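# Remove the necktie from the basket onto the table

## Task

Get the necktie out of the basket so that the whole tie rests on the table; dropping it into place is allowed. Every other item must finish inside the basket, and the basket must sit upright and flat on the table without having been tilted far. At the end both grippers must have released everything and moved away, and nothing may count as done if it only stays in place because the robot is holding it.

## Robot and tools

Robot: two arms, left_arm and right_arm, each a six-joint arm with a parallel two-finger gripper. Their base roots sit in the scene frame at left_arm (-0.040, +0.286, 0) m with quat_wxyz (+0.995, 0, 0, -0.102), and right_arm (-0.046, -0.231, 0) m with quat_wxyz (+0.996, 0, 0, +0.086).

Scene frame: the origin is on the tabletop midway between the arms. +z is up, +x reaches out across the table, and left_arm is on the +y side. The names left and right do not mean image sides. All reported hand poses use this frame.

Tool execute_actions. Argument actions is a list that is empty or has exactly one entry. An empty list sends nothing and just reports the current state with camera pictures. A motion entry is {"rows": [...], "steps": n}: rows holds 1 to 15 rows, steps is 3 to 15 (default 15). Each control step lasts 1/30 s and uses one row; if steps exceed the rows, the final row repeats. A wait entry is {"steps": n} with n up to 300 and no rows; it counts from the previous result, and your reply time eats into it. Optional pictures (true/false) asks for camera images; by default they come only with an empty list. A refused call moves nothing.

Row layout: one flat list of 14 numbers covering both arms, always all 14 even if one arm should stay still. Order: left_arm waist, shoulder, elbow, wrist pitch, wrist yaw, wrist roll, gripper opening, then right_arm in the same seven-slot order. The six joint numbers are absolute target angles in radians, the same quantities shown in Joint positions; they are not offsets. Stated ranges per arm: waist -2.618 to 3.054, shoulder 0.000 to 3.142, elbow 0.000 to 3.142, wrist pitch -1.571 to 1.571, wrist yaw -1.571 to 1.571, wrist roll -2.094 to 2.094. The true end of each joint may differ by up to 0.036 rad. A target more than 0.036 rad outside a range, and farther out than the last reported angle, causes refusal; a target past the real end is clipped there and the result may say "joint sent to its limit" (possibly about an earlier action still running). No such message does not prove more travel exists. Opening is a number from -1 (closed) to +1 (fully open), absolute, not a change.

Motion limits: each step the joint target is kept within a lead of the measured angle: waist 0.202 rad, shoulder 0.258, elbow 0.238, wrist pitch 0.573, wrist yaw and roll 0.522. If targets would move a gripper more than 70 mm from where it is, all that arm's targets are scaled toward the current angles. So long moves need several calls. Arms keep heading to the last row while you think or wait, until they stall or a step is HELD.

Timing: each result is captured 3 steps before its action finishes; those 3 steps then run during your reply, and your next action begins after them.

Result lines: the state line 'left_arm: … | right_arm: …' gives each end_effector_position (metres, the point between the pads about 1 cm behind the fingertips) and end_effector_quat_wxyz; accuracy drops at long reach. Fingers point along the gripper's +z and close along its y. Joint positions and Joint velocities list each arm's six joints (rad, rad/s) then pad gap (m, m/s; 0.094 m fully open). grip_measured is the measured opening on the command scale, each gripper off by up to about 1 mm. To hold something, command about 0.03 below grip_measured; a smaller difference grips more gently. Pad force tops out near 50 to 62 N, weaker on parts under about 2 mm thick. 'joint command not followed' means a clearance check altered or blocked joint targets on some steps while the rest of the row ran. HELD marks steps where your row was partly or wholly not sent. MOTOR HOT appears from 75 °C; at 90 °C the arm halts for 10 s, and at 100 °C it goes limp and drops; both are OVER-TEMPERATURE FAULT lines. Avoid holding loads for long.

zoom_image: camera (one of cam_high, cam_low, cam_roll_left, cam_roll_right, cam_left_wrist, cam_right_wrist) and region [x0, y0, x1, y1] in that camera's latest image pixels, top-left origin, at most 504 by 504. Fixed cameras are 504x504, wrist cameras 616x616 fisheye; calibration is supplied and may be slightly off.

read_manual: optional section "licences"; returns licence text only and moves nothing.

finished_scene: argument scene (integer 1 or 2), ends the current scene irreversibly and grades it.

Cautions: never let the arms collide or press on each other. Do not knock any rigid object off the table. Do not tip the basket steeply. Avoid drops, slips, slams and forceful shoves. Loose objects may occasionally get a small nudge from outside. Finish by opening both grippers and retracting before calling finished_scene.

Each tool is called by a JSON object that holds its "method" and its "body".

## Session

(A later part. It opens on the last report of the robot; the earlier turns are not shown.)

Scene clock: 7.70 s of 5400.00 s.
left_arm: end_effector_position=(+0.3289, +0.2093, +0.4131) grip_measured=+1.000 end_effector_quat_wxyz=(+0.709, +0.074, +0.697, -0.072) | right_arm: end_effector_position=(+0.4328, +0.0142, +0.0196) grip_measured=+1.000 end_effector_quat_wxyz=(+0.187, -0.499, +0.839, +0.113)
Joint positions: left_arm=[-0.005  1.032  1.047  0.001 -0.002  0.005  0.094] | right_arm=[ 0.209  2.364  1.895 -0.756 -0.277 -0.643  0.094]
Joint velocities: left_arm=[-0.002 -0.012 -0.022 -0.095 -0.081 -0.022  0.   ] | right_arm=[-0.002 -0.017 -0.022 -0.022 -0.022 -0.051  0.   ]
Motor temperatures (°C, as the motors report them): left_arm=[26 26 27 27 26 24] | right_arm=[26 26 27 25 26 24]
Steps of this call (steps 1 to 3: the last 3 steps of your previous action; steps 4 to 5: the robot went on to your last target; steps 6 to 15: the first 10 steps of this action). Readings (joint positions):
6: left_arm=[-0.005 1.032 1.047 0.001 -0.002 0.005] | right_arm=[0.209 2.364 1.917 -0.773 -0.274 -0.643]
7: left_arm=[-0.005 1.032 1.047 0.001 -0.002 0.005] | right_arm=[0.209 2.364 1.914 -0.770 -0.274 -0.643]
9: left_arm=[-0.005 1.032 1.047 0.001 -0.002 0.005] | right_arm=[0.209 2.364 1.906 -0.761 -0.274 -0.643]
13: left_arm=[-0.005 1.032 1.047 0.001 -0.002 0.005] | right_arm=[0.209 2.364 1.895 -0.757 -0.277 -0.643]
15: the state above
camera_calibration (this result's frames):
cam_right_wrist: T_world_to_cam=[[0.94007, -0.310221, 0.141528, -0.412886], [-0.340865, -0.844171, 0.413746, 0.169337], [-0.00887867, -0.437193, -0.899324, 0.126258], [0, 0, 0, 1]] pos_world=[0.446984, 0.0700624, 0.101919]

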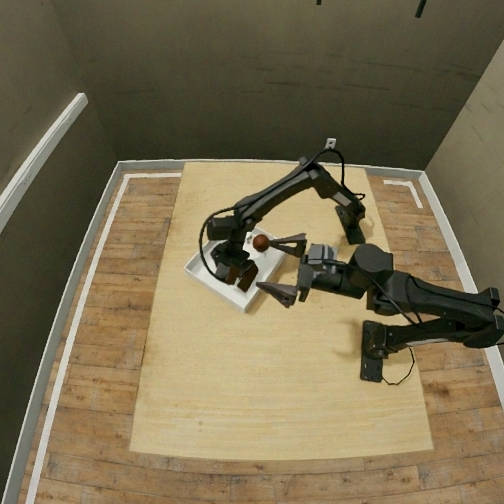

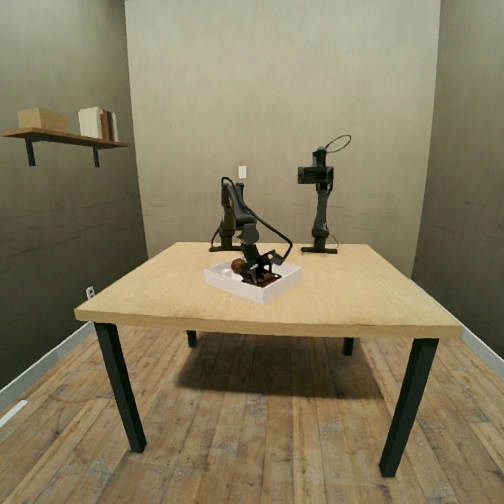

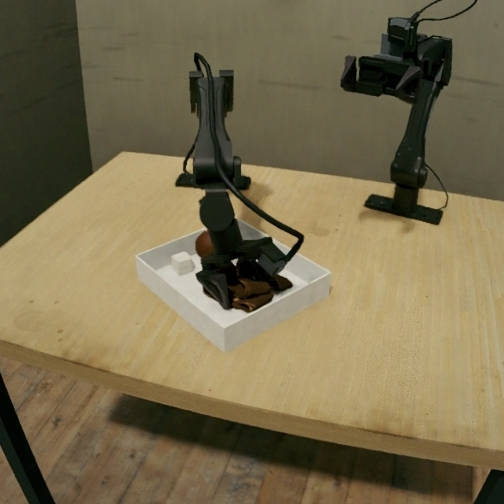

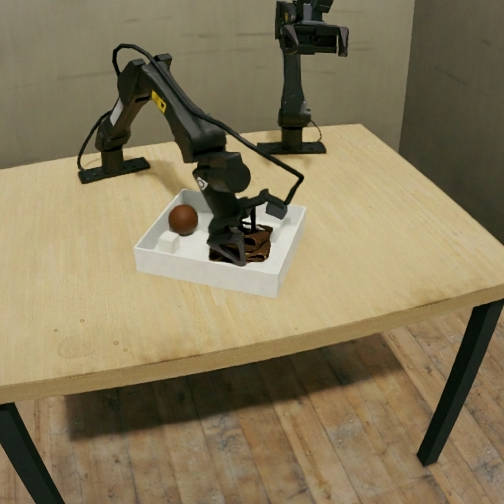

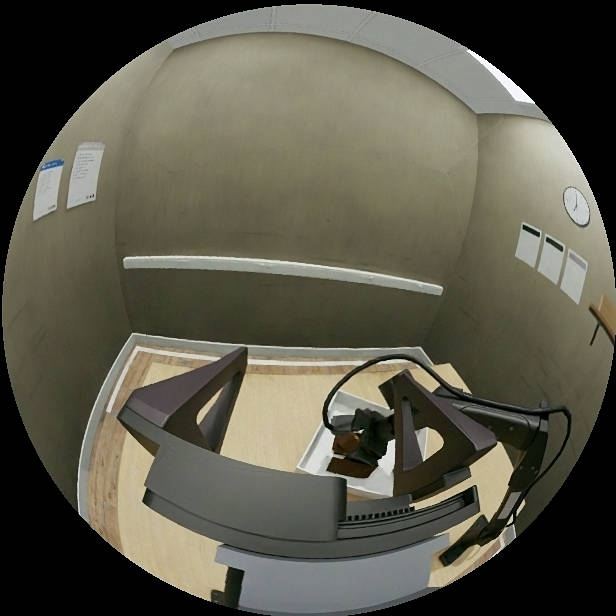

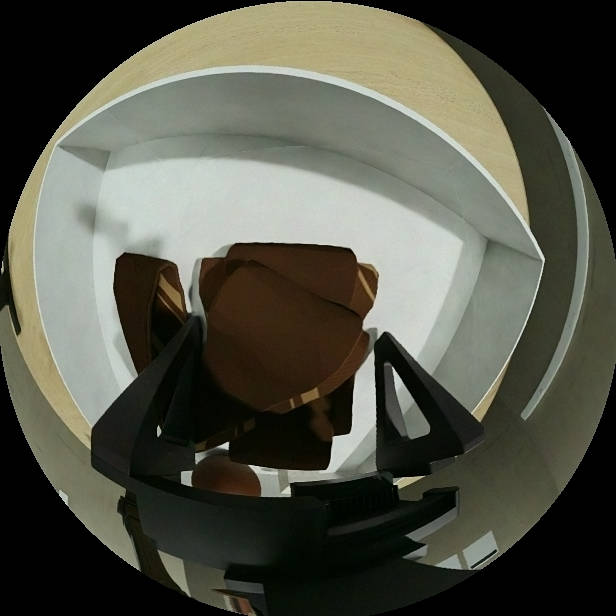

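{"method": "execute_actions", "body": {"actions": [{"rows": [[-0.005,1.032,1.047,0.001,-0.002,0.005,1,0.215,2.372,1.874,-0.752,-0.286,-0.650,0.85],[-0.005,1.032,1.047,0.001,-0.002,0.005,1,0.215,2.372,1.874,-0.752,-0.286,-0.650,0.7],[-0.005,1.032,1.047,0.001,-0.002,0.005,1,0.215,2.372,1.874,-0.752,-0.286,-0.650,0.55],[-0.005,1.032,1.047,0.001,-0.002,0.005,1,0.215,2.372,1.874,-0.752,-0.286,-0.650,0.4],[-0.005,1.032,1.047,0.001,-0.002,0.005,1,0.215,2.372,1.874,-0.752,-0.286,-0.650,0.27],[-0.005,1.032,1.047,0.001,-0.002,0.005,1,0.215,2.372,1.874,-0.752,-0.286,-0.650,0.14],[-0.005,1.032,1.047,0.001,-0.002,0.005,1,0.215,2.372,1.874,-0.752,-0.286,-0.650,0.01],[-0.005,1.032,1.047,0.001,-0.002,0.005,1,0.215,2.372,1.874,-0.752,-0.286,-0.650,-0.12],[-0.005,1.032,1.047,0.001,-0.002,0.005,1,0.215,2.372,1.874,-0.752,-0.286,-0.650,-0.24],[-0.005,1.032,1.047,0.001,-0.002,0.005,1,0.215,2.372,1.874,-0.752,-0.286,-0.650,-0.36],[-0.005,1.032,1.047,0.001,-0.002,0.005,1,0.215,2.372,1.874,-0.752,-0.286,-0.650,-0.46],[-0.005,1.032,1.047,0.001,-0.002,0.005,1,0.215,2.372,1.874,-0.752,-0.286,-0.650,-0.55]], "steps": 15}]}}

{"method": "execute_actions", "body": {"actions": [{"steps": 8}], "pictures": true}}

Scene clock: 8.33 s of 5400.00 s.
left_arm: end_effector_position=(+0.3289, +0.2093, +0.4131) grip_measured=+1.000 end_effector_quat_wxyz=(+0.709, +0.074, +0.697, -0.072) | right_arm: end_effector_position=(+0.4358, +0.0184, +0.0235) grip_measured=-0.494 end_effector_quat_wxyz=(+0.199, -0.500, +0.834, +0.119)
Joint positions: left_arm=[-0.005  1.032  1.047  0.001 -0.002  0.005  0.094] | right_arm=[ 0.209  2.361  1.895 -0.737 -0.293 -0.644  0.024]
Joint velocities: left_arm=[-0.007  0.022  0.012 -0.051  0.051  0.051  0.   ] | right_arm=[-0.007 -0.11   0.007  0.037 -0.198  0.066 -0.092]
Motor temperatures (°C, as the motors report them): left_arm=[26 26 27 27 26 24] | right_arm=[26 26 27 25 26 24]
Steps of this call (steps 1 to 3: the last 3 steps of your previous action; steps 4 to 7: the robot went on to your last target; steps 8 to 19: the first 12 steps of this action). Readings (joint positions):
8: left_arm=[-0.005 1.032 1.047 0.001 -0.002 0.005] | right_arm=[0.209 2.364 1.895 -0.754 -0.278 -0.643]
9: left_arm=[-0.005 1.032 1.047 0.001 -0.002 0.005] | right_arm=[0.209 2.364 1.895 -0.754 -0.278 -0.643]
11: left_arm=[-0.005 1.032 1.047 0.001 -0.002 0.005] | right_arm=[0.209 2.364 1.895 -0.754 -0.279 -0.643]
15: left_arm=[-0.005 1.032 1.047 0.001 -0.002 0.005] | right_arm=[0.209 2.364 1.895 -0.745 -0.285 -0.643]
19: the state above

Scene clock: 8.60 s of 5400.00 s.
left_arm: end_effector_position=(+0.3289, +0.2093, +0.4131) grip_measured=+1.000 end_effector_quat_wxyz=(+0.709, +0.074, +0.697, -0.072) | right_arm: end_effector_position=(+0.4373, +0.0196, +0.0283) grip_measured=-0.541 end_effector_quat_wxyz=(+0.205, -0.501, +0.833, +0.119)
Joint positions: left_arm=[-0.005  1.032  1.047  0.001 -0.002  0.005  0.094] | right_arm=[ 0.209  2.353  1.895 -0.732 -0.297 -0.644  0.022]
Joint velocities: left_arm=[-0.002  0.007 -0.012  0.022  0.037  0.037  0.   ] | right_arm=[-0.002 -0.027 -0.007  0.037  0.095  0.007 -0.001]
Motor temperatures (°C, as the motors report them): left_arm=[26 26 27 27 26 24] | right_arm=[26 26 27 25 26 24]
Kept back: nothing.
Steps of this call (steps 1 to 3: the last 3 steps of your previous action; steps 4 to 8: the robot went on to your last target). Readings (joint positions):
1: left_arm=[-0.005 1.032 1.047 0.001 -0.002 0.005] | right_arm=[0.209 2.356 1.895 -0.736 -0.297 -0.644]
2: left_arm=[-0.005 1.032 1.047 0.001 -0.002 0.005] | right_arm=[0.209 2.353 1.895 -0.735 -0.297 -0.644]
4: left_arm=[-0.005 1.032 1.047 0.001 -0.002 0.005] | right_arm=[0.209 2.353 1.895 -0.732 -0.297 -0.644]
8: the state above
camera_calibration (this result's frames):
cam_right_wrist: T_world_to_cam=[[0.938527, -0.30751, 0.156855, -0.416445], [-0.344735, -0.858591, 0.379445, 0.174719], [0.0179915, -0.410193, -0.911821, 0.124558], [0, 0, 0, 1]] pos_world=[0.448836, 0.0730441, 0.1126]

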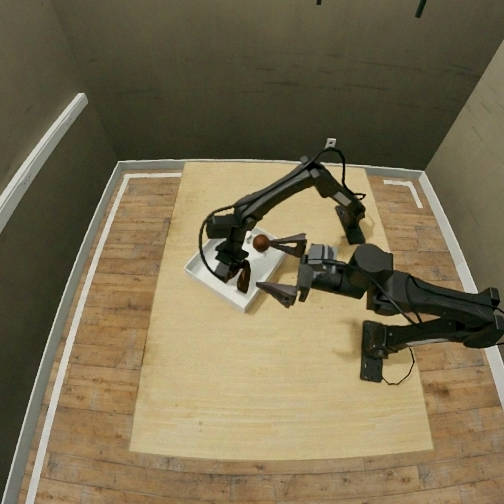

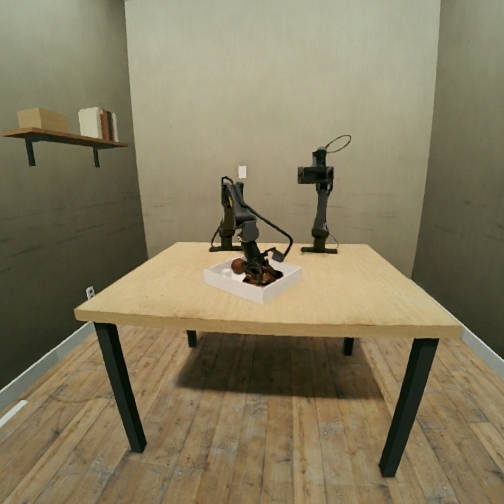

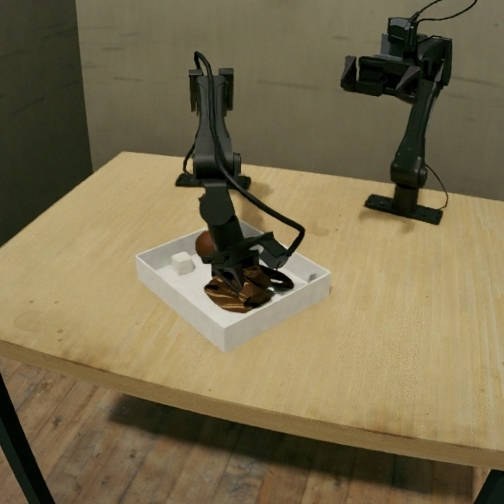

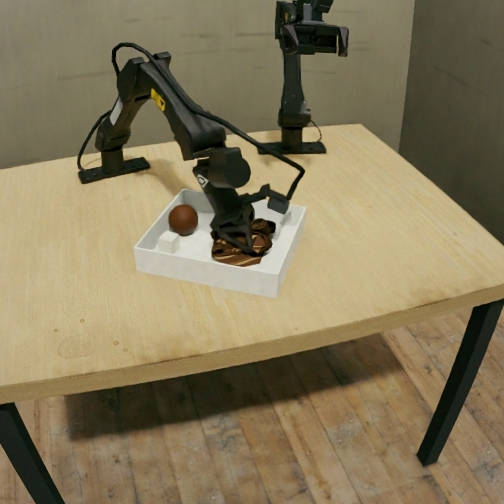

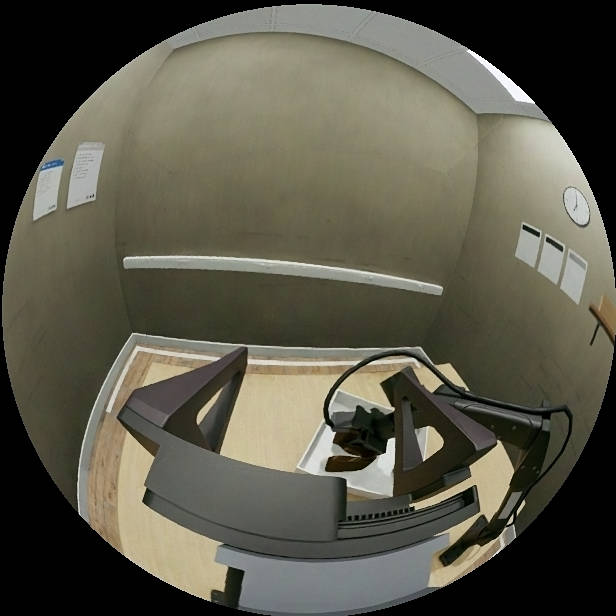

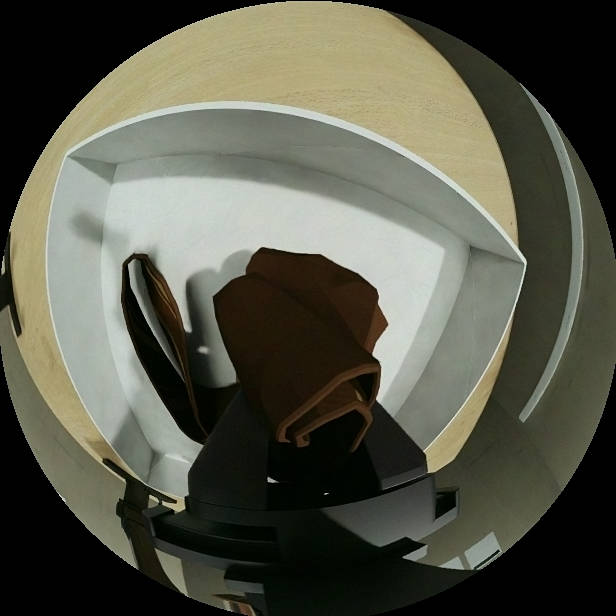

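{"method": "execute_actions", "body": {"actions": [{"rows": [[-0.005,1.032,1.047,0.001,-0.002,0.005,1,0.212,2.355,1.895,-0.745,-0.290,-0.647,-0.60],[-0.005,1.032,1.047,0.001,-0.002,0.005,1,0.212,2.353,1.900,-0.750,-0.290,-0.647,-0.64],[-0.005,1.032,1.047,0.001,-0.002,0.005,1,0.212,2.350,1.910,-0.760,-0.290,-0.647,-0.68],[-0.005,1.032,1.047,0.001,-0.002,0.005,1,0.212,2.347,1.920,-0.770,-0.290,-0.647,-0.72]], "steps": 10}]}}

Scene clock: 8.97 s of 5400.00 s.
left_arm: end_effector_position=(+0.3289, +0.2093, +0.4131) grip_measured=+1.000 end_effector_quat_wxyz=(+0.709, +0.074, +0.697, -0.072) | right_arm: end_effector_position=(+0.4365, +0.0203, +0.0312) grip_measured=-0.633 end_effector_quat_wxyz=(+0.206, -0.501, +0.832, +0.122)
Joint positions: left_arm=[-0.005  1.032  1.047  0.001 -0.002  0.005  0.094] | right_arm=[ 0.209  2.347  1.895 -0.736 -0.302 -0.644  0.017]
Joint velocities: left_arm=[-0.007  0.007  0.017 -0.022  0.022  0.037  0.   ] | right_arm=[-0.002  0.012  0.012  0.037  0.022  0.022 -0.   ]
Motor temperatures (°C, as the motors report them): left_arm=[26 26 27 27 26 24] | right_arm=[26 26 27 25 26 24]
Steps of this call (steps 1 to 4: the robot went on to your last target; steps 5 to 11: the first 7 steps of this action). Readings (joint positions):
5: left_arm=[-0.005 1.032 1.047 0.001 -0.002 0.005] | right_arm=[0.209 2.353 1.895 -0.732 -0.297 -0.644]
6: left_arm=[-0.005 1.032 1.047 0.001 -0.002 0.005] | right_arm=[0.209 2.353 1.895 -0.732 -0.299 -0.644]
8: left_arm=[-0.005 1.032 1.047 0.001 -0.002 0.005] | right_arm=[0.209 2.349 1.895 -0.733 -0.301 -0.644]
11: the state above

{"method": "execute_actions", "body": {"actions": [{"rows": [[-0.005,1.032,1.047,0.001,-0.002,0.005,1,0.21,2.33,1.925,-0.78,-0.29,-0.647,-0.68],[-0.005,1.032,1.047,0.001,-0.002,0.005,1,0.21,2.31,1.93,-0.80,-0.29,-0.647,-0.68],[-0.005,1.032,1.047,0.001,-0.002,0.005,1,0.21,2.28,1.935,-0.82,-0.29,-0.647,-0.68],[-0.005,1.032,1.047,0.001,-0.002,0.005,1,0.205,2.25,1.94,-0.84,-0.29,-0.647,-0.68],[-0.005,1.032,1.047,0.001,-0.002,0.005,1,0.20,2.21,1.945,-0.865,-0.29,-0.647,-0.68],[-0.005,1.032,1.047,0.001,-0.002,0.005,1,0.195,2.17,1.95,-0.89,-0.29,-0.647,-0.68],[-0.005,1.032,1.047,0.001,-0.002,0.005,1,0.19,2.13,1.955,-0.915,-0.29,-0.647,-0.68],[-0.005,1.032,1.047,0.001,-0.002,0.005,1,0.185,2.08,1.96,-0.94,-0.29,-0.647,-0.68],[-0.005,1.032,1.047,0.001,-0.002,0.005,1,0.18,2.03,1.968,-0.965,-0.29,-0.647,-0.68],[-0.005,1.032,1.047,0.001,-0.002,0.005,1,0.17,1.98,1.976,-0.99,-0.29,-0.647,-0.68],[-0.005,1.032,1.047,0.001,-0.002,0.005,1,0.16,1.93,1.984,-1.02,-0.29,-0.647,-0.68],[-0.005,1.032,1.047,0.001,-0.002,0.005,1,0.15,1.89,1.992,-1.045,-0.29,-0.647,-0.68],[-0.005,1.032,1.047,0.001,-0.002,0.005,1,0.14,1.85,2.0,-1.07,-0.29,-0.647,-0.68],[-0.005,1.032,1.047,0.001,-0.002,0.005,1,0.13,1.82,2.005,-1.09,-0.29,-0.647,-0.68],[-0.005,1.032,1.047,0.001,-0.002,0.005,1,0.12,1.80,2.01,-1.10,-0.29,-0.647,-0.68]], "steps": 15}]}}

{"method": "execute_actions", "body": {"actions": [{"steps": 12}], "pictures": true}}

Scene clock: 9.70 s of 5400.00 s.
left_arm: end_effector_position=(+0.3289, +0.2093, +0.4131) grip_measured=+1.000 end_effector_quat_wxyz=(+0.709, +0.074, +0.697, -0.072) | right_arm: end_effector_position=(+0.4189, +0.0031, +0.1462) grip_measured=-0.651 end_effector_quat_wxyz=(+0.256, -0.496, +0.823, +0.105)
Joint positions: left_arm=[-0.005  1.032  1.047  0.001 -0.002  0.005  0.094] | right_arm=[ 0.196  2.099  1.908 -0.892 -0.287 -0.644  0.016]
Joint velocities: left_arm=[-0.012 -0.002  0.007 -0.081 -0.037  0.007  0.   ] | right_arm=[-0.125 -0.999  0.149 -0.418 -0.007 -0.066 -0.001]
Motor temperatures (°C, as the motors report them): left_arm=[26 26 27 27 26 24] | right_arm=[26 27 27 25 26 24]
Steps of this call (steps 1 to 3: the last 3 steps of your previous action; steps 4 to 10: the robot went on to your last target; steps 11 to 22: the first 12 steps of this action). Readings (joint positions):
11: left_arm=[-0.005 1.032 1.047 0.001 -0.002 0.005] | right_arm=[0.209 2.346 1.897 -0.738 -0.302 -0.644]
12: left_arm=[-0.005 1.032 1.047 0.001 -0.002 0.005] | right_arm=[0.209 2.344 1.900 -0.743 -0.302 -0.644]
14: left_arm=[-0.005 1.032 1.047 0.001 -0.002 0.005] | right_arm=[0.209 2.327 1.901 -0.765 -0.298 -0.644]
18: left_arm=[-0.005 1.032 1.047 0.001 -0.002 0.005] | right_arm=[0.207 2.235 1.901 -0.839 -0.289 -0.644]
22: the state above

Scene clock: 10.10 s of 5400.00 s.
left_arm: end_effector_position=(+0.3289, +0.2093, +0.4131) grip_measured=+1.000 end_effector_quat_wxyz=(+0.709, +0.074, +0.697, -0.072) | right_arm: end_effector_position=(+0.3841, -0.0489, +0.3191) grip_measured=-0.651 end_effector_quat_wxyz=(+0.388, -0.461, +0.795, +0.066)
Joint positions: left_arm=[-0.005  1.032  1.047  0.001 -0.002  0.005  0.094] | right_arm=[ 0.119  1.772  2.007 -1.039 -0.287 -0.644  0.016]
Joint velocities: left_arm=[-0.012  0.002  0.012 -0.066  0.022  0.007  0.   ] | right_arm=[-0.017 -0.027  0.012 -0.081 -0.11  -0.007  0.002]
Motor temperatures (°C, as the motors report them): left_arm=[26 26 27 27 26 24] | right_arm=[26 27 27 25 26 24]
Kept back: nothing.
Steps of this call (steps 1 to 3: the last 3 steps of your previous action; steps 4 to 12: the robot went on to your last target). Readings (joint positions):
1: left_arm=[-0.005 1.032 1.047 0.001 -0.002 0.005] | right_arm=[0.191 2.063 1.914 -0.905 -0.287 -0.644]
2: left_arm=[-0.005 1.032 1.047 0.001 -0.002 0.005] | right_arm=[0.184 2.028 1.920 -0.918 -0.287 -0.644]
4: left_arm=[-0.005 1.032 1.047 0.001 -0.002 0.005] | right_arm=[0.168 1.956 1.935 -0.949 -0.287 -0.644]
8: left_arm=[-0.005 1.032 1.047 0.001 -0.002 0.005] | right_arm=[0.129 1.826 1.982 -1.016 -0.287 -0.644]
12: the state above
camera_calibration (this result's frames):
cam_right_wrist: T_world_to_cam=[[0.793493, -0.426283, 0.43434, -0.47189], [-0.518436, -0.847271, 0.115573, 0.138758], [0.318737, -0.316884, -0.893304, 0.245756], [0, 0, 0, 1]] pos_world=[0.368047, -0.00571742, 0.408459]

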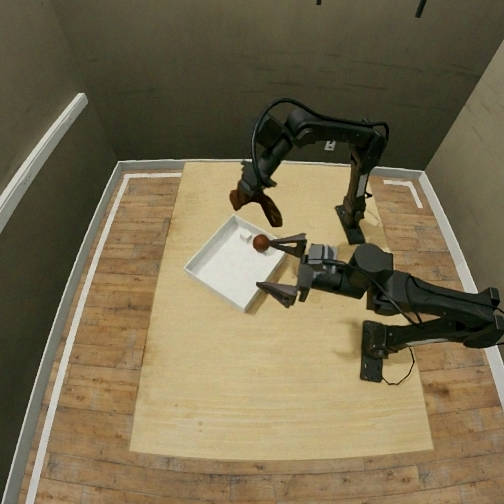

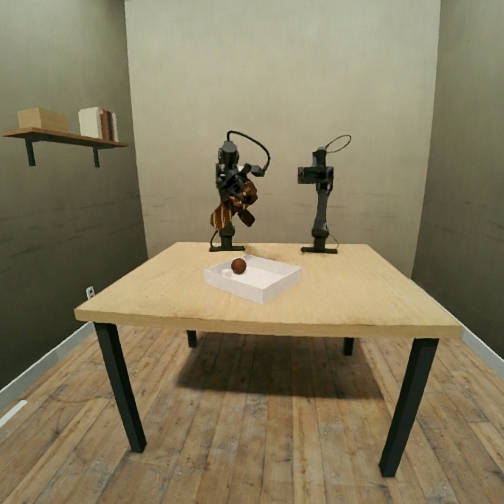

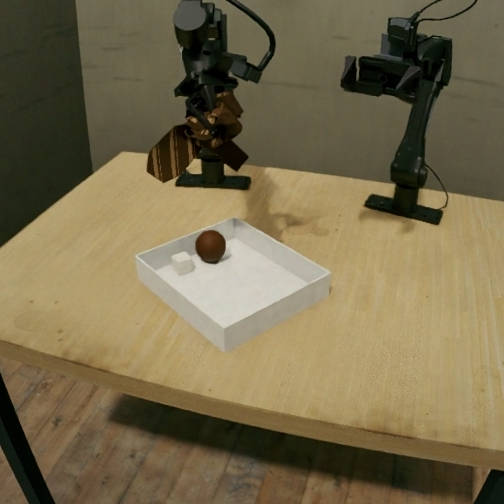

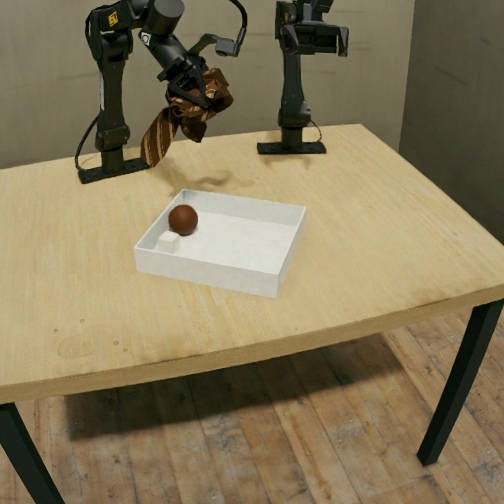

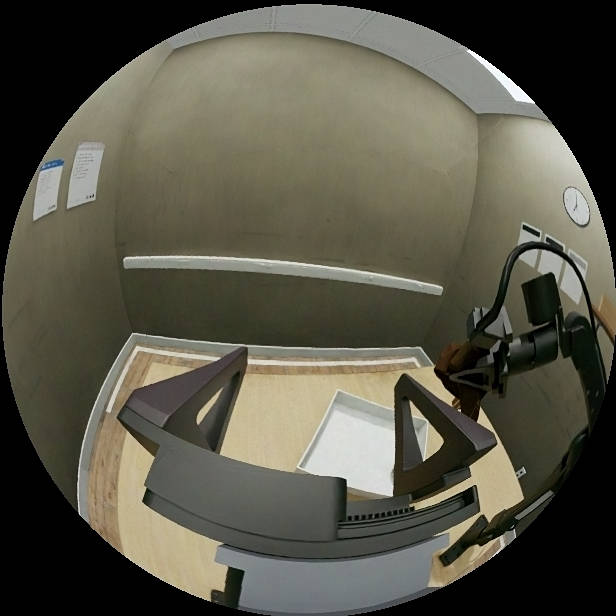

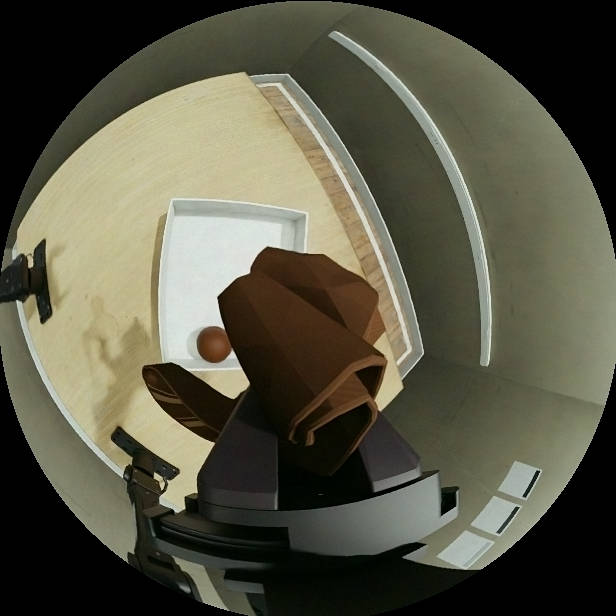

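{"method": "execute_actions", "body": {"actions": [{"rows": [[-0.005,1.032,1.047,0.001,-0.002,0.005,1,0.10,1.78,2.0,-1.08,-0.28,-0.647,-0.68],[-0.005,1.032,1.047,0.001,-0.002,0.005,1,0.07,1.77,1.99,-1.08,-0.27,-0.647,-0.68],[-0.005,1.032,1.047,0.001,-0.002,0.005,1,0.03,1.77,1.98,-1.08,-0.25,-0.647,-0.68],[-0.005,1.032,1.047,0.001,-0.002,0.005,1,-0.02,1.77,1.97,-1.08,-0.23,-0.647,-0.68],[-0.005,1.032,1.047,0.001,-0.002,0.005,1,-0.08,1.77,1.96,-1.08,-0.21,-0.647,-0.68],[-0.005,1.032,1.047,0.001,-0.002,0.005,1,-0.14,1.77,1.95,-1.08,-0.19,-0.647,-0.68],[-0.005,1.032,1.047,0.001,-0.002,0.005,1,-0.20,1.77,1.93,-1.08,-0.17,-0.647,-0.68],[-0.005,1.032,1.047,0.001,-0.002,0.005,1,-0.26,1.77,1.91,-1.08,-0.15,-0.647,-0.68],[-0.005,1.032,1.047,0.001,-0.002,0.005,1,-0.32,1.77,1.89,-1.08,-0.13,-0.647,-0.68],[-0.005,1.032,1.047,0.001,-0.002,0.005,1,-0.38,1.77,1.87,-1.08,-0.11,-0.647,-0.68],[-0.005,1.032,1.047,0.001,-0.002,0.005,1,-0.44,1.77,1.85,-1.08,-0.09,-0.647,-0.68],[-0.005,1.032,1.047,0.001,-0.002,0.005,1,-0.49,1.77,1.83,-1.08,-0.07,-0.647,-0.68],[-0.005,1.032,1.047,0.001,-0.002,0.005,1,-0.53,1.77,1.81,-1.08,-0.05,-0.647,-0.68],[-0.005,1.032,1.047,0.001,-0.002,0.005,1,-0.56,1.77,1.79,-1.08,-0.03,-0.647,-0.68],[-0.005,1.032,1.047,0.001,-0.002,0.005,1,-0.58,1.77,1.77,-1.08,-0.01,-0.647,-0.68]], "steps": 15}]}}

{"method": "execute_actions", "body": {"actions": [{"rows": [[-0.005,1.032,1.047,0.001,-0.002,0.005,1,-0.585,1.77,1.74,-1.075,0,-0.647,-0.68],[-0.005,1.032,1.047,0.001,-0.002,0.005,1,-0.585,1.77,1.71,-1.07,0,-0.647,-0.68],[-0.005,1.032,1.047,0.001,-0.002,0.005,1,-0.585,1.77,1.675,-1.06,0,-0.647,-0.68],[-0.005,1.032,1.047,0.001,-0.002,0.005,1,-0.585,1.77,1.64,-1.05,0,-0.647,-0.68],[-0.005,1.032,1.047,0.001,-0.002,0.005,1,-0.585,1.77,1.60,-1.04,0,-0.647,-0.68],[-0.005,1.032,1.047,0.001,-0.002,0.005,1,-0.585,1.77,1.56,-1.03,0,-0.647,-0.68],[-0.005,1.032,1.047,0.001,-0.002,0.005,1,-0.585,1.77,1.52,-1.02,0,-0.647,-0.68],[-0.005,1.032,1.047,0.001,-0.002,0.005,1,-0.585,1.77,1.48,-1.01,0,-0.647,-0.68],[-0.005,1.032,1.047,0.001,-0.002,0.005,1,-0.585,1.77,1.44,-1.0,0,-0.647,-0.68],[-0.005,1.032,1.047,0.001,-0.002,0.005,1,-0.585,1.77,1.40,-0.99,0,-0.647,-0.68],[-0.005,1.032,1.047,0.001,-0.002,0.005,1,-0.585,1.77,1.365,-0.98,0,-0.647,-0.68],[-0.005,1.032,1.047,0.001,-0.002,0.005,1,-0.585,1.77,1.335,-0.975,0,-0.647,-0.68],[-0.005,1.032,1.047,0.001,-0.002,0.005,1,-0.585,1.77,1.31,-0.97,0,-0.647,-0.68],[-0.005,1.032,1.047,0.001,-0.002,0.005,1,-0.585,1.77,1.295,-0.965,0,-0.647,-0.68],[-0.005,1.032,1.047,0.001,-0.002,0.005,1,-0.585,1.77,1.285,-0.965,0,-0.647,-0.68]], "steps": 15}]}}

{"method": "execute_actions", "body": {"actions": [{"steps": 8}], "pictures": true}}

Scene clock: 11.13 s of 5400.00 s.
left_arm: end_effector_position=(+0.3289, +0.2093, +0.4131) grip_measured=+1.000 end_effector_quat_wxyz=(+0.709, +0.074, +0.697, -0.072) | right_arm: end_effector_position=(+0.4116, -0.2609, +0.2644) grip_measured=-0.651 end_effector_quat_wxyz=(+0.314, -0.265, +0.911, -0.038)
Joint positions: left_arm=[-0.005  1.032  1.047  0.001 -0.002  0.005  0.094] | right_arm=[-0.307  1.791  1.907 -1.065 -0.177 -0.644  0.016]
Joint velocities: left_arm=[-0.002  0.012 -0.007 -0.022  0.037 -0.037  0.   ] | right_arm=[-1.438  0.017 -0.535  0.007  0.374 -0.022  0.   ]
Motor temperatures (°C, as the motors report them): left_arm=[26 26 27 28 26 24] | right_arm=[26 27 27 25 26 24]
Steps of this call (steps 1 to 19: the robot went on to your last target; steps 20 to 31: the first 12 steps of this action). Readings (joint positions):
20: left_arm=[-0.005 1.032 1.047 0.001 -0.002 0.005] | right_arm=[0.118 1.794 2.007 -1.087 -0.286 -0.644]
21: left_arm=[-0.005 1.032 1.047 0.001 -0.002 0.005] | right_arm=[0.114 1.794 2.007 -1.087 -0.285 -0.644]
23: left_arm=[-0.005 1.032 1.047 0.001 -0.002 0.005] | right_arm=[0.080 1.793 2.003 -1.085 -0.282 -0.644]
27: left_arm=[-0.005 1.032 1.047 0.001 -0.002 0.005] | right_arm=[-0.097 1.791 1.971 -1.075 -0.243 -0.644]
31: the state above

Scene clock: 11.63 s of 5400.00 s.
left_arm: end_effector_position=(+0.3289, +0.2093, +0.4131) grip_measured=+1.000 end_effector_quat_wxyz=(+0.709, +0.074, +0.697, -0.072) | right_arm: end_effector_position=(+0.2937, -0.3798, +0.0956) grip_measured=-0.651 end_effector_quat_wxyz=(+0.078, -0.113, +0.990, -0.043)
Joint positions: left_arm=[-0.005  1.032  1.047  0.001 -0.002  0.005  0.094] | right_arm=[-0.589  1.789  1.405 -1.009 -0.005 -0.644  0.016]
Joint velocities: left_arm=[-0.017  0.002  0.002 -0.037 -0.007 -0.051  0.   ] | right_arm=[ 0.012  0.022 -1.057  0.154 -0.022 -0.007 -0.001]
Motor temperatures (°C, as the motors report them): left_arm=[26 26 27 28 26 24] | right_arm=[26 27 27 25 26 24]
Steps of this call (steps 1 to 3: the last 3 steps of your previous action; steps 4 to 15: the first 12 steps of this action). Readings (joint positions):
4: left_arm=[-0.005 1.032 1.047 0.001 -0.002 0.005] | right_arm=[-0.510 1.791 1.821 -1.057 -0.098 -0.644]
5: left_arm=[-0.005 1.032 1.047 0.001 -0.002 0.005] | right_arm=[-0.553 1.789 1.790 -1.052 -0.073 -0.644]
7: left_arm=[-0.005 1.032 1.047 0.001 -0.002 0.005] | right_arm=[-0.606 1.789 1.721 -1.047 -0.031 -0.644]
11: left_arm=[-0.005 1.032 1.047 0.001 -0.002 0.005] | right_arm=[-0.604 1.789 1.564 -1.033 -0.005 -0.644]
15: the state above

Scene clock: 11.90 s of 5400.00 s.
left_arm: end_effector_position=(+0.3289, +0.2093, +0.4131) grip_measured=+1.000 end_effector_quat_wxyz=(+0.709, +0.074, +0.697, -0.072) | right_arm: end_effector_position=(+0.2666, -0.3684, +0.0649) grip_measured=-0.651 end_effector_quat_wxyz=(+0.035, -0.113, +0.993, -0.020)
Joint positions: left_arm=[-0.005  1.032  1.047  0.001 -0.002  0.005  0.094] | right_arm=[-0.589  1.789  1.293 -0.994 -0.002 -0.644  0.016]
Joint velocities: left_arm=[-0.002 -0.012  0.012  0.007  0.022 -0.066  0.   ] | right_arm=[ 0.002  0.012  0.017  0.154  0.051  0.007 -0.   ]
Motor temperatures (°C, as the motors report them): left_arm=[26 26 27 28 26 24] | right_arm=[26 27 27 25 26 24]
Kept back: nothing.
Steps of this call (steps 1 to 3: the last 3 steps of your previous action; steps 4 to 8: the robot went on to your last target). Readings (joint positions):
1: left_arm=[-0.005 1.032 1.047 0.001 -0.002 0.005] | right_arm=[-0.589 1.789 1.371 -1.005 -0.005 -0.644]
2: left_arm=[-0.005 1.032 1.047 0.001 -0.002 0.005] | right_arm=[-0.589 1.789 1.342 -1.003 -0.004 -0.644]
4: left_arm=[-0.005 1.032 1.047 0.001 -0.002 0.005] | right_arm=[-0.589 1.789 1.304 -1.002 -0.002 -0.644]
8: the state above
camera_calibration (this result's frames):
cam_right_wrist: T_world_to_cam=[[0.427054, -0.89682, 0.115494, -0.45938], [-0.657921, -0.220562, 0.720064, 0.0653458], [-0.620295, -0.383492, -0.684229, 0.16708], [0, 0, 0, 1]] pos_world=[0.342811, -0.333495, 0.120323]

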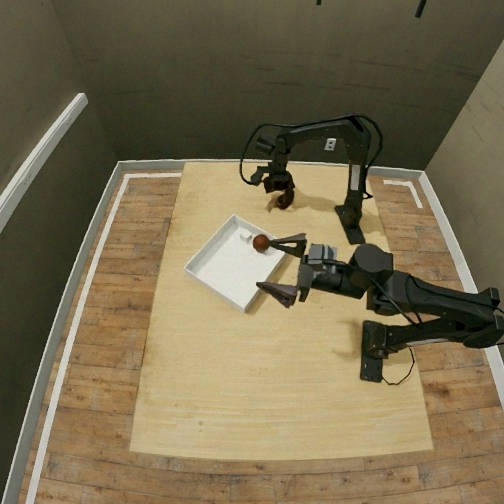

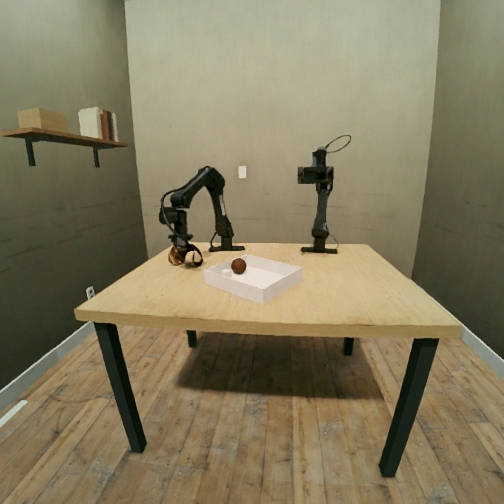

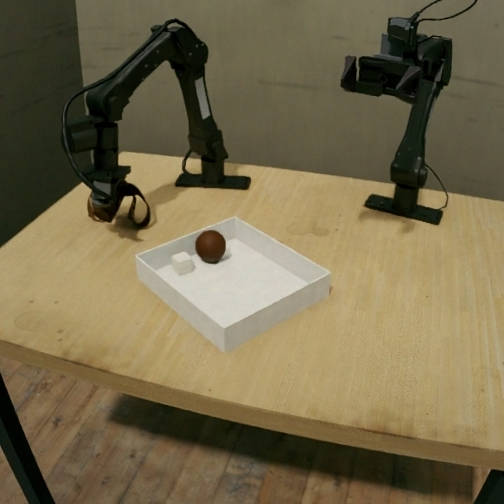

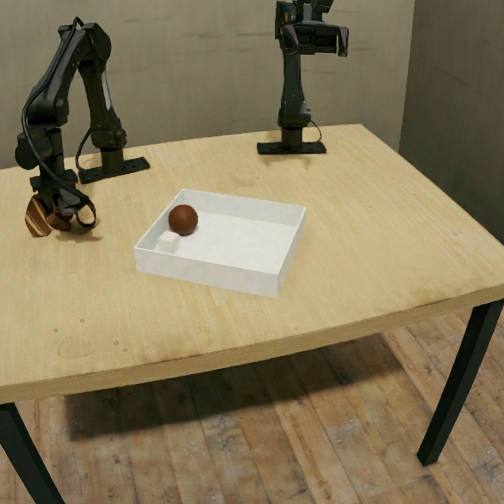

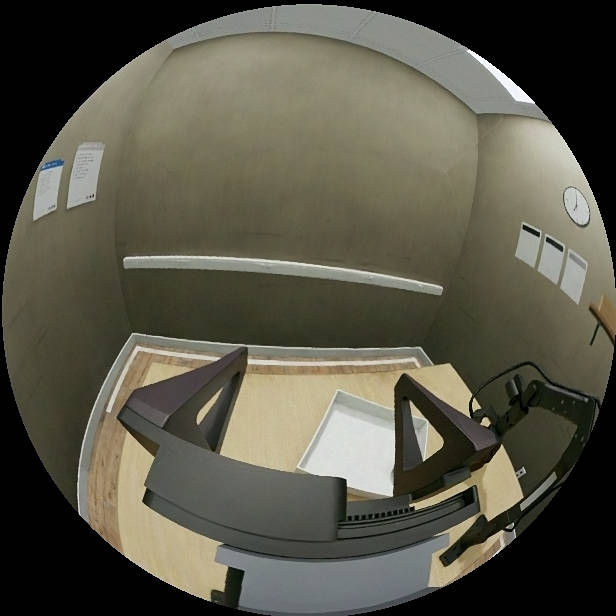

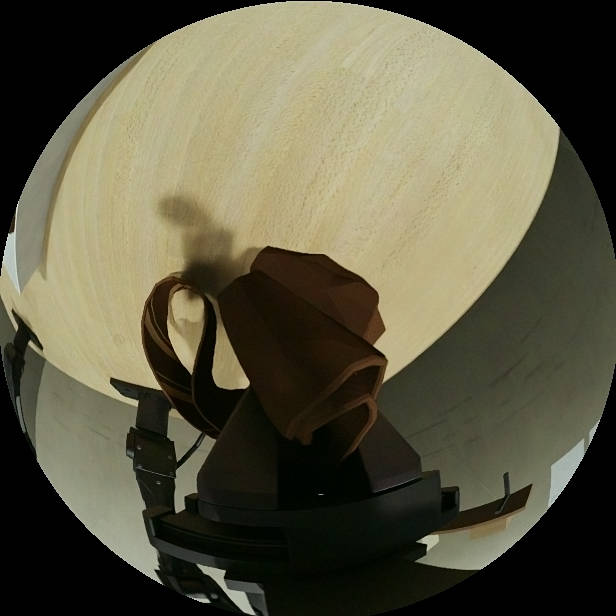

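{"method": "execute_actions", "body": {"actions": [{"rows": [[-0.005,1.032,1.047,0.001,-0.002,0.005,1,-0.585,1.78,1.29,-0.97,0,-0.647,-0.4],[-0.005,1.032,1.047,0.001,-0.002,0.005,1,-0.585,1.78,1.29,-0.97,0,-0.647,-0.1],[-0.005,1.032,1.047,0.001,-0.002,0.005,1,-0.585,1.78,1.29,-0.97,0,-0.647,0.2],[-0.005,1.032,1.047,0.001,-0.002,0.005,1,-0.585,1.78,1.29,-0.97,0,-0.647,0.5],[-0.005,1.032,1.047,0.001,-0.002,0.005,1,-0.585,1.78,1.29,-0.97,0,-0.647,0.8],[-0.005,1.032,1.047,0.001,-0.002,0.005,1,-0.585,1.78,1.29,-0.97,0,-0.647,1],[-0.005,1.032,1.047,0.001,-0.002,0.005,1,-0.585,1.78,1.30,-0.99,0,-0.647,1],[-0.005,1.032,1.047,0.001,-0.002,0.005,1,-0.585,1.77,1.32,-1.02,0,-0.647,1],[-0.005,1.032,1.047,0.001,-0.002,0.005,1,-0.585,1.755,1.35,-1.07,0,-0.647,1],[-0.005,1.032,1.047,0.001,-0.002,0.005,1,-0.585,1.735,1.39,-1.13,0,-0.647,1],[-0.005,1.032,1.047,0.001,-0.002,0.005,1,-0.585,1.71,1.435,-1.20,0,-0.647,1],[-0.005,1.032,1.047,0.001,-0.002,0.005,1,-0.585,1.68,1.48,-1.27,0,-0.647,1],[-0.005,1.032,1.047,0.001,-0.002,0.005,1,-0.585,1.65,1.53,-1.34,0,-0.647,1],[-0.005,1.032,1.047,0.001,-0.002,0.005,1,-0.585,1.62,1.58,-1.40,0,-0.647,1],[-0.005,1.032,1.047,0.001,-0.002,0.005,1,-0.585,1.59,1.63,-1.45,0,-0.647,1]], "steps": 15}]}}

{"method": "execute_actions", "body": {"actions": [{"steps": 15}], "pictures": true}}

Scene clock: 12.57 s of 5400.00 s.
left_arm: end_effector_position=(+0.3289, +0.2093, +0.4131) grip_measured=+1.000 end_effector_quat_wxyz=(+0.709, +0.074, +0.697, -0.072) | right_arm: end_effector_position=(+0.2642, -0.3676, +0.0863) grip_measured=+1.000 end_effector_quat_wxyz=(+0.028, -0.113, +0.993, -0.016)
Joint positions: left_arm=[-0.005  1.032  1.047  0.001 -0.002  0.005  0.094] | right_arm=[-0.589  1.777  1.366 -1.095 -0.001 -0.644  0.094]
Joint velocities: left_arm=[ 0.002 -0.007 -0.002  0.022 -0.081 -0.007  0.   ] | right_arm=[-0.002 -0.291  1.023 -1.253  0.007  0.022  0.   ]
Motor temperatures (°C, as the motors report them): left_arm=[26 26 28 28 26 24] | right_arm=[26 27 28 25 26 24]
Steps of this call (steps 1 to 8: the robot went on to your last target; steps 9 to 20: the first 12 steps of this action). Readings (joint positions):
9: left_arm=[-0.005 1.032 1.047 0.001 -0.002 0.005] | right_arm=[-0.589 1.789 1.293 -0.975 -0.002 -0.644]
10: left_arm=[-0.005 1.032 1.047 0.001 -0.002 0.005] | right_arm=[-0.589 1.789 1.293 -0.975 -0.001 -0.644]
12: left_arm=[-0.005 1.032 1.047 0.001 -0.002 0.005] | right_arm=[-0.589 1.789 1.293 -0.975 -0.001 -0.644]
16: left_arm=[-0.005 1.032 1.047 0.001 -0.002 0.005] | right_arm=[-0.589 1.789 1.293 -0.978 -0.001 -0.644]
20: the state above

Scene clock: 13.07 s of 5400.00 s.
left_arm: end_effector_position=(+0.3289, +0.2093, +0.4131) grip_measured=+1.000 end_effector_quat_wxyz=(+0.709, +0.074, +0.697, -0.072) | right_arm: end_effector_position=(+0.2410, -0.3573, +0.2113) grip_measured=+1.000 end_effector_quat_wxyz=(+0.087, -0.113, +0.988, -0.051)
Joint positions: left_arm=[-0.005  1.032  1.047  0.001 -0.002  0.005  0.094] | right_arm=[-0.589  1.577  1.627 -1.417 -0.001 -0.644  0.094]
Joint velocities: left_arm=[ 0.002  0.022 -0.002 -0.007 -0.037  0.007  0.   ] | right_arm=[ 0.002  0.027  0.002 -0.125  0.022 -0.007  0.   ]
Motor temperatures (°C, as the motors report them): left_arm=[26 26 28 28 26 24] | right_arm=[26 27 28 25 26 24]
Kept back: nothing.
Steps of this call (steps 1 to 3: the last 3 steps of your previous action; steps 4 to 15: the robot went on to your last target). Readings (joint positions):
1: left_arm=[-0.005 1.032 1.047 0.001 -0.002 0.005] | right_arm=[-0.589 1.761 1.402 -1.135 -0.001 -0.644]
2: left_arm=[-0.005 1.032 1.047 0.001 -0.002 0.005] | right_arm=[-0.589 1.740 1.440 -1.171 -0.001 -0.644]
4: left_arm=[-0.005 1.032 1.047 0.001 -0.002 0.005] | right_arm=[-0.589 1.688 1.519 -1.237 -0.001 -0.644]
8: left_arm=[-0.005 1.032 1.047 0.001 -0.002 0.005] | right_arm=[-0.589 1.585 1.619 -1.335 -0.001 -0.644]
15: the state above
camera_calibration (this result's frames):
cam_right_wrist: T_world_to_cam=[[0.409028, -0.888765, 0.206863, -0.467475], [-0.73412, -0.185848, 0.653091, -0.00954871], [-0.542, -0.418995, -0.728477, 0.233444], [0, 0, 0, 1]] pos_world=[0.310728, -0.319438, 0.272999]

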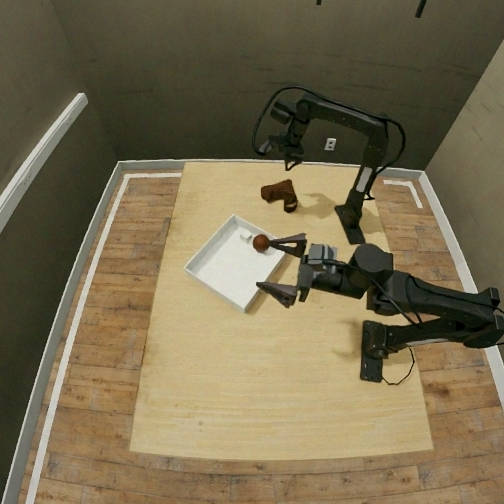

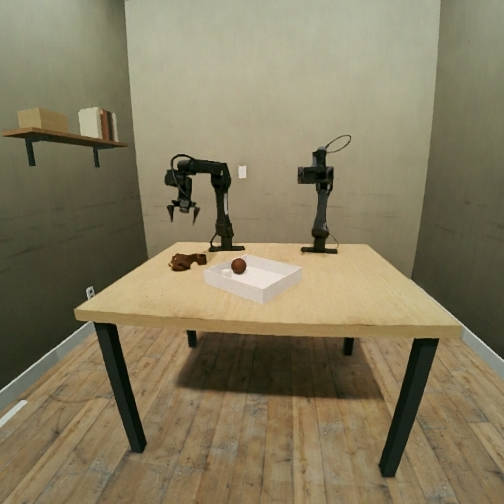

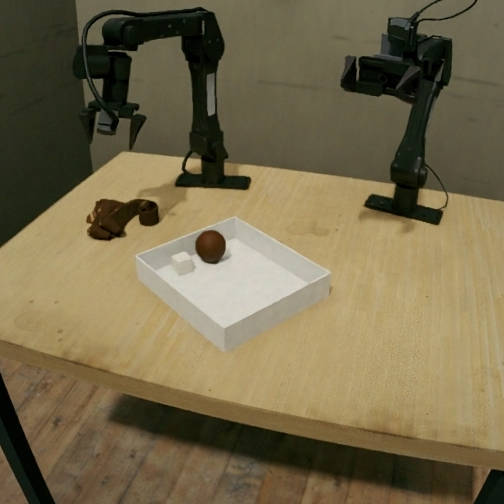

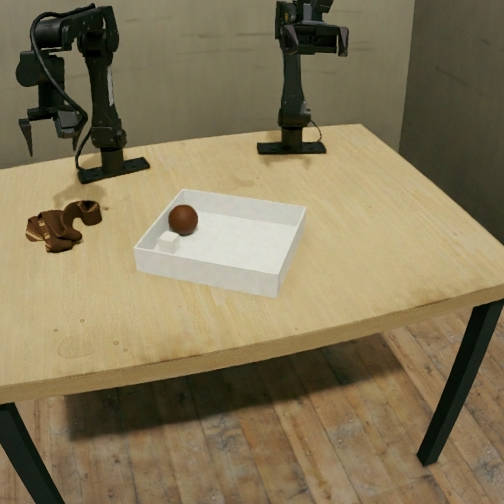

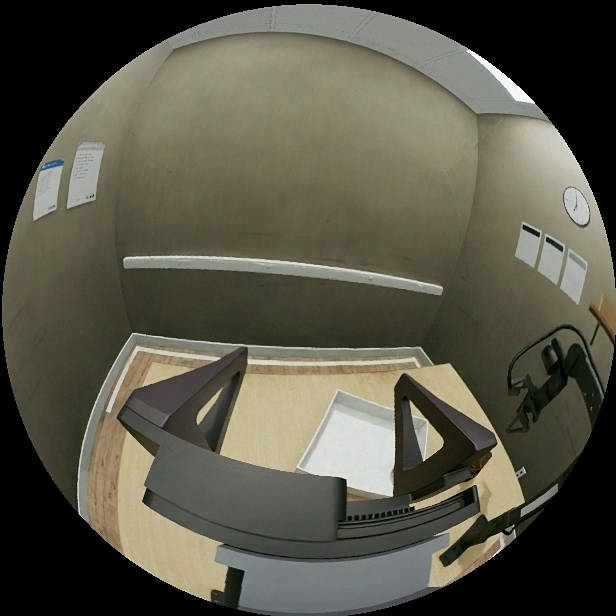

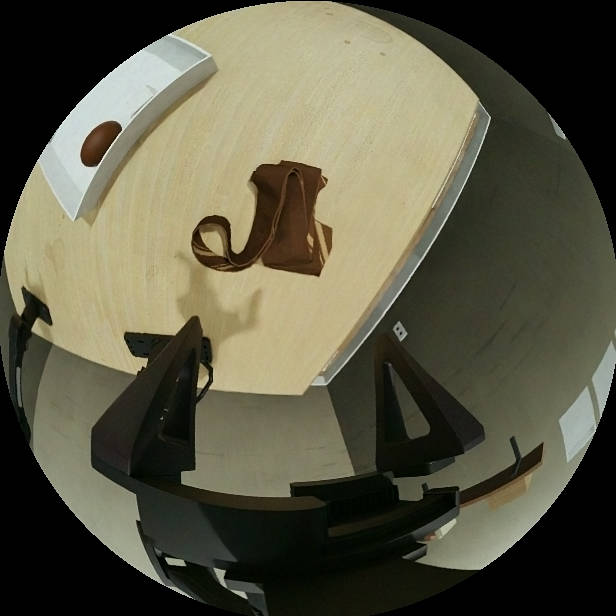

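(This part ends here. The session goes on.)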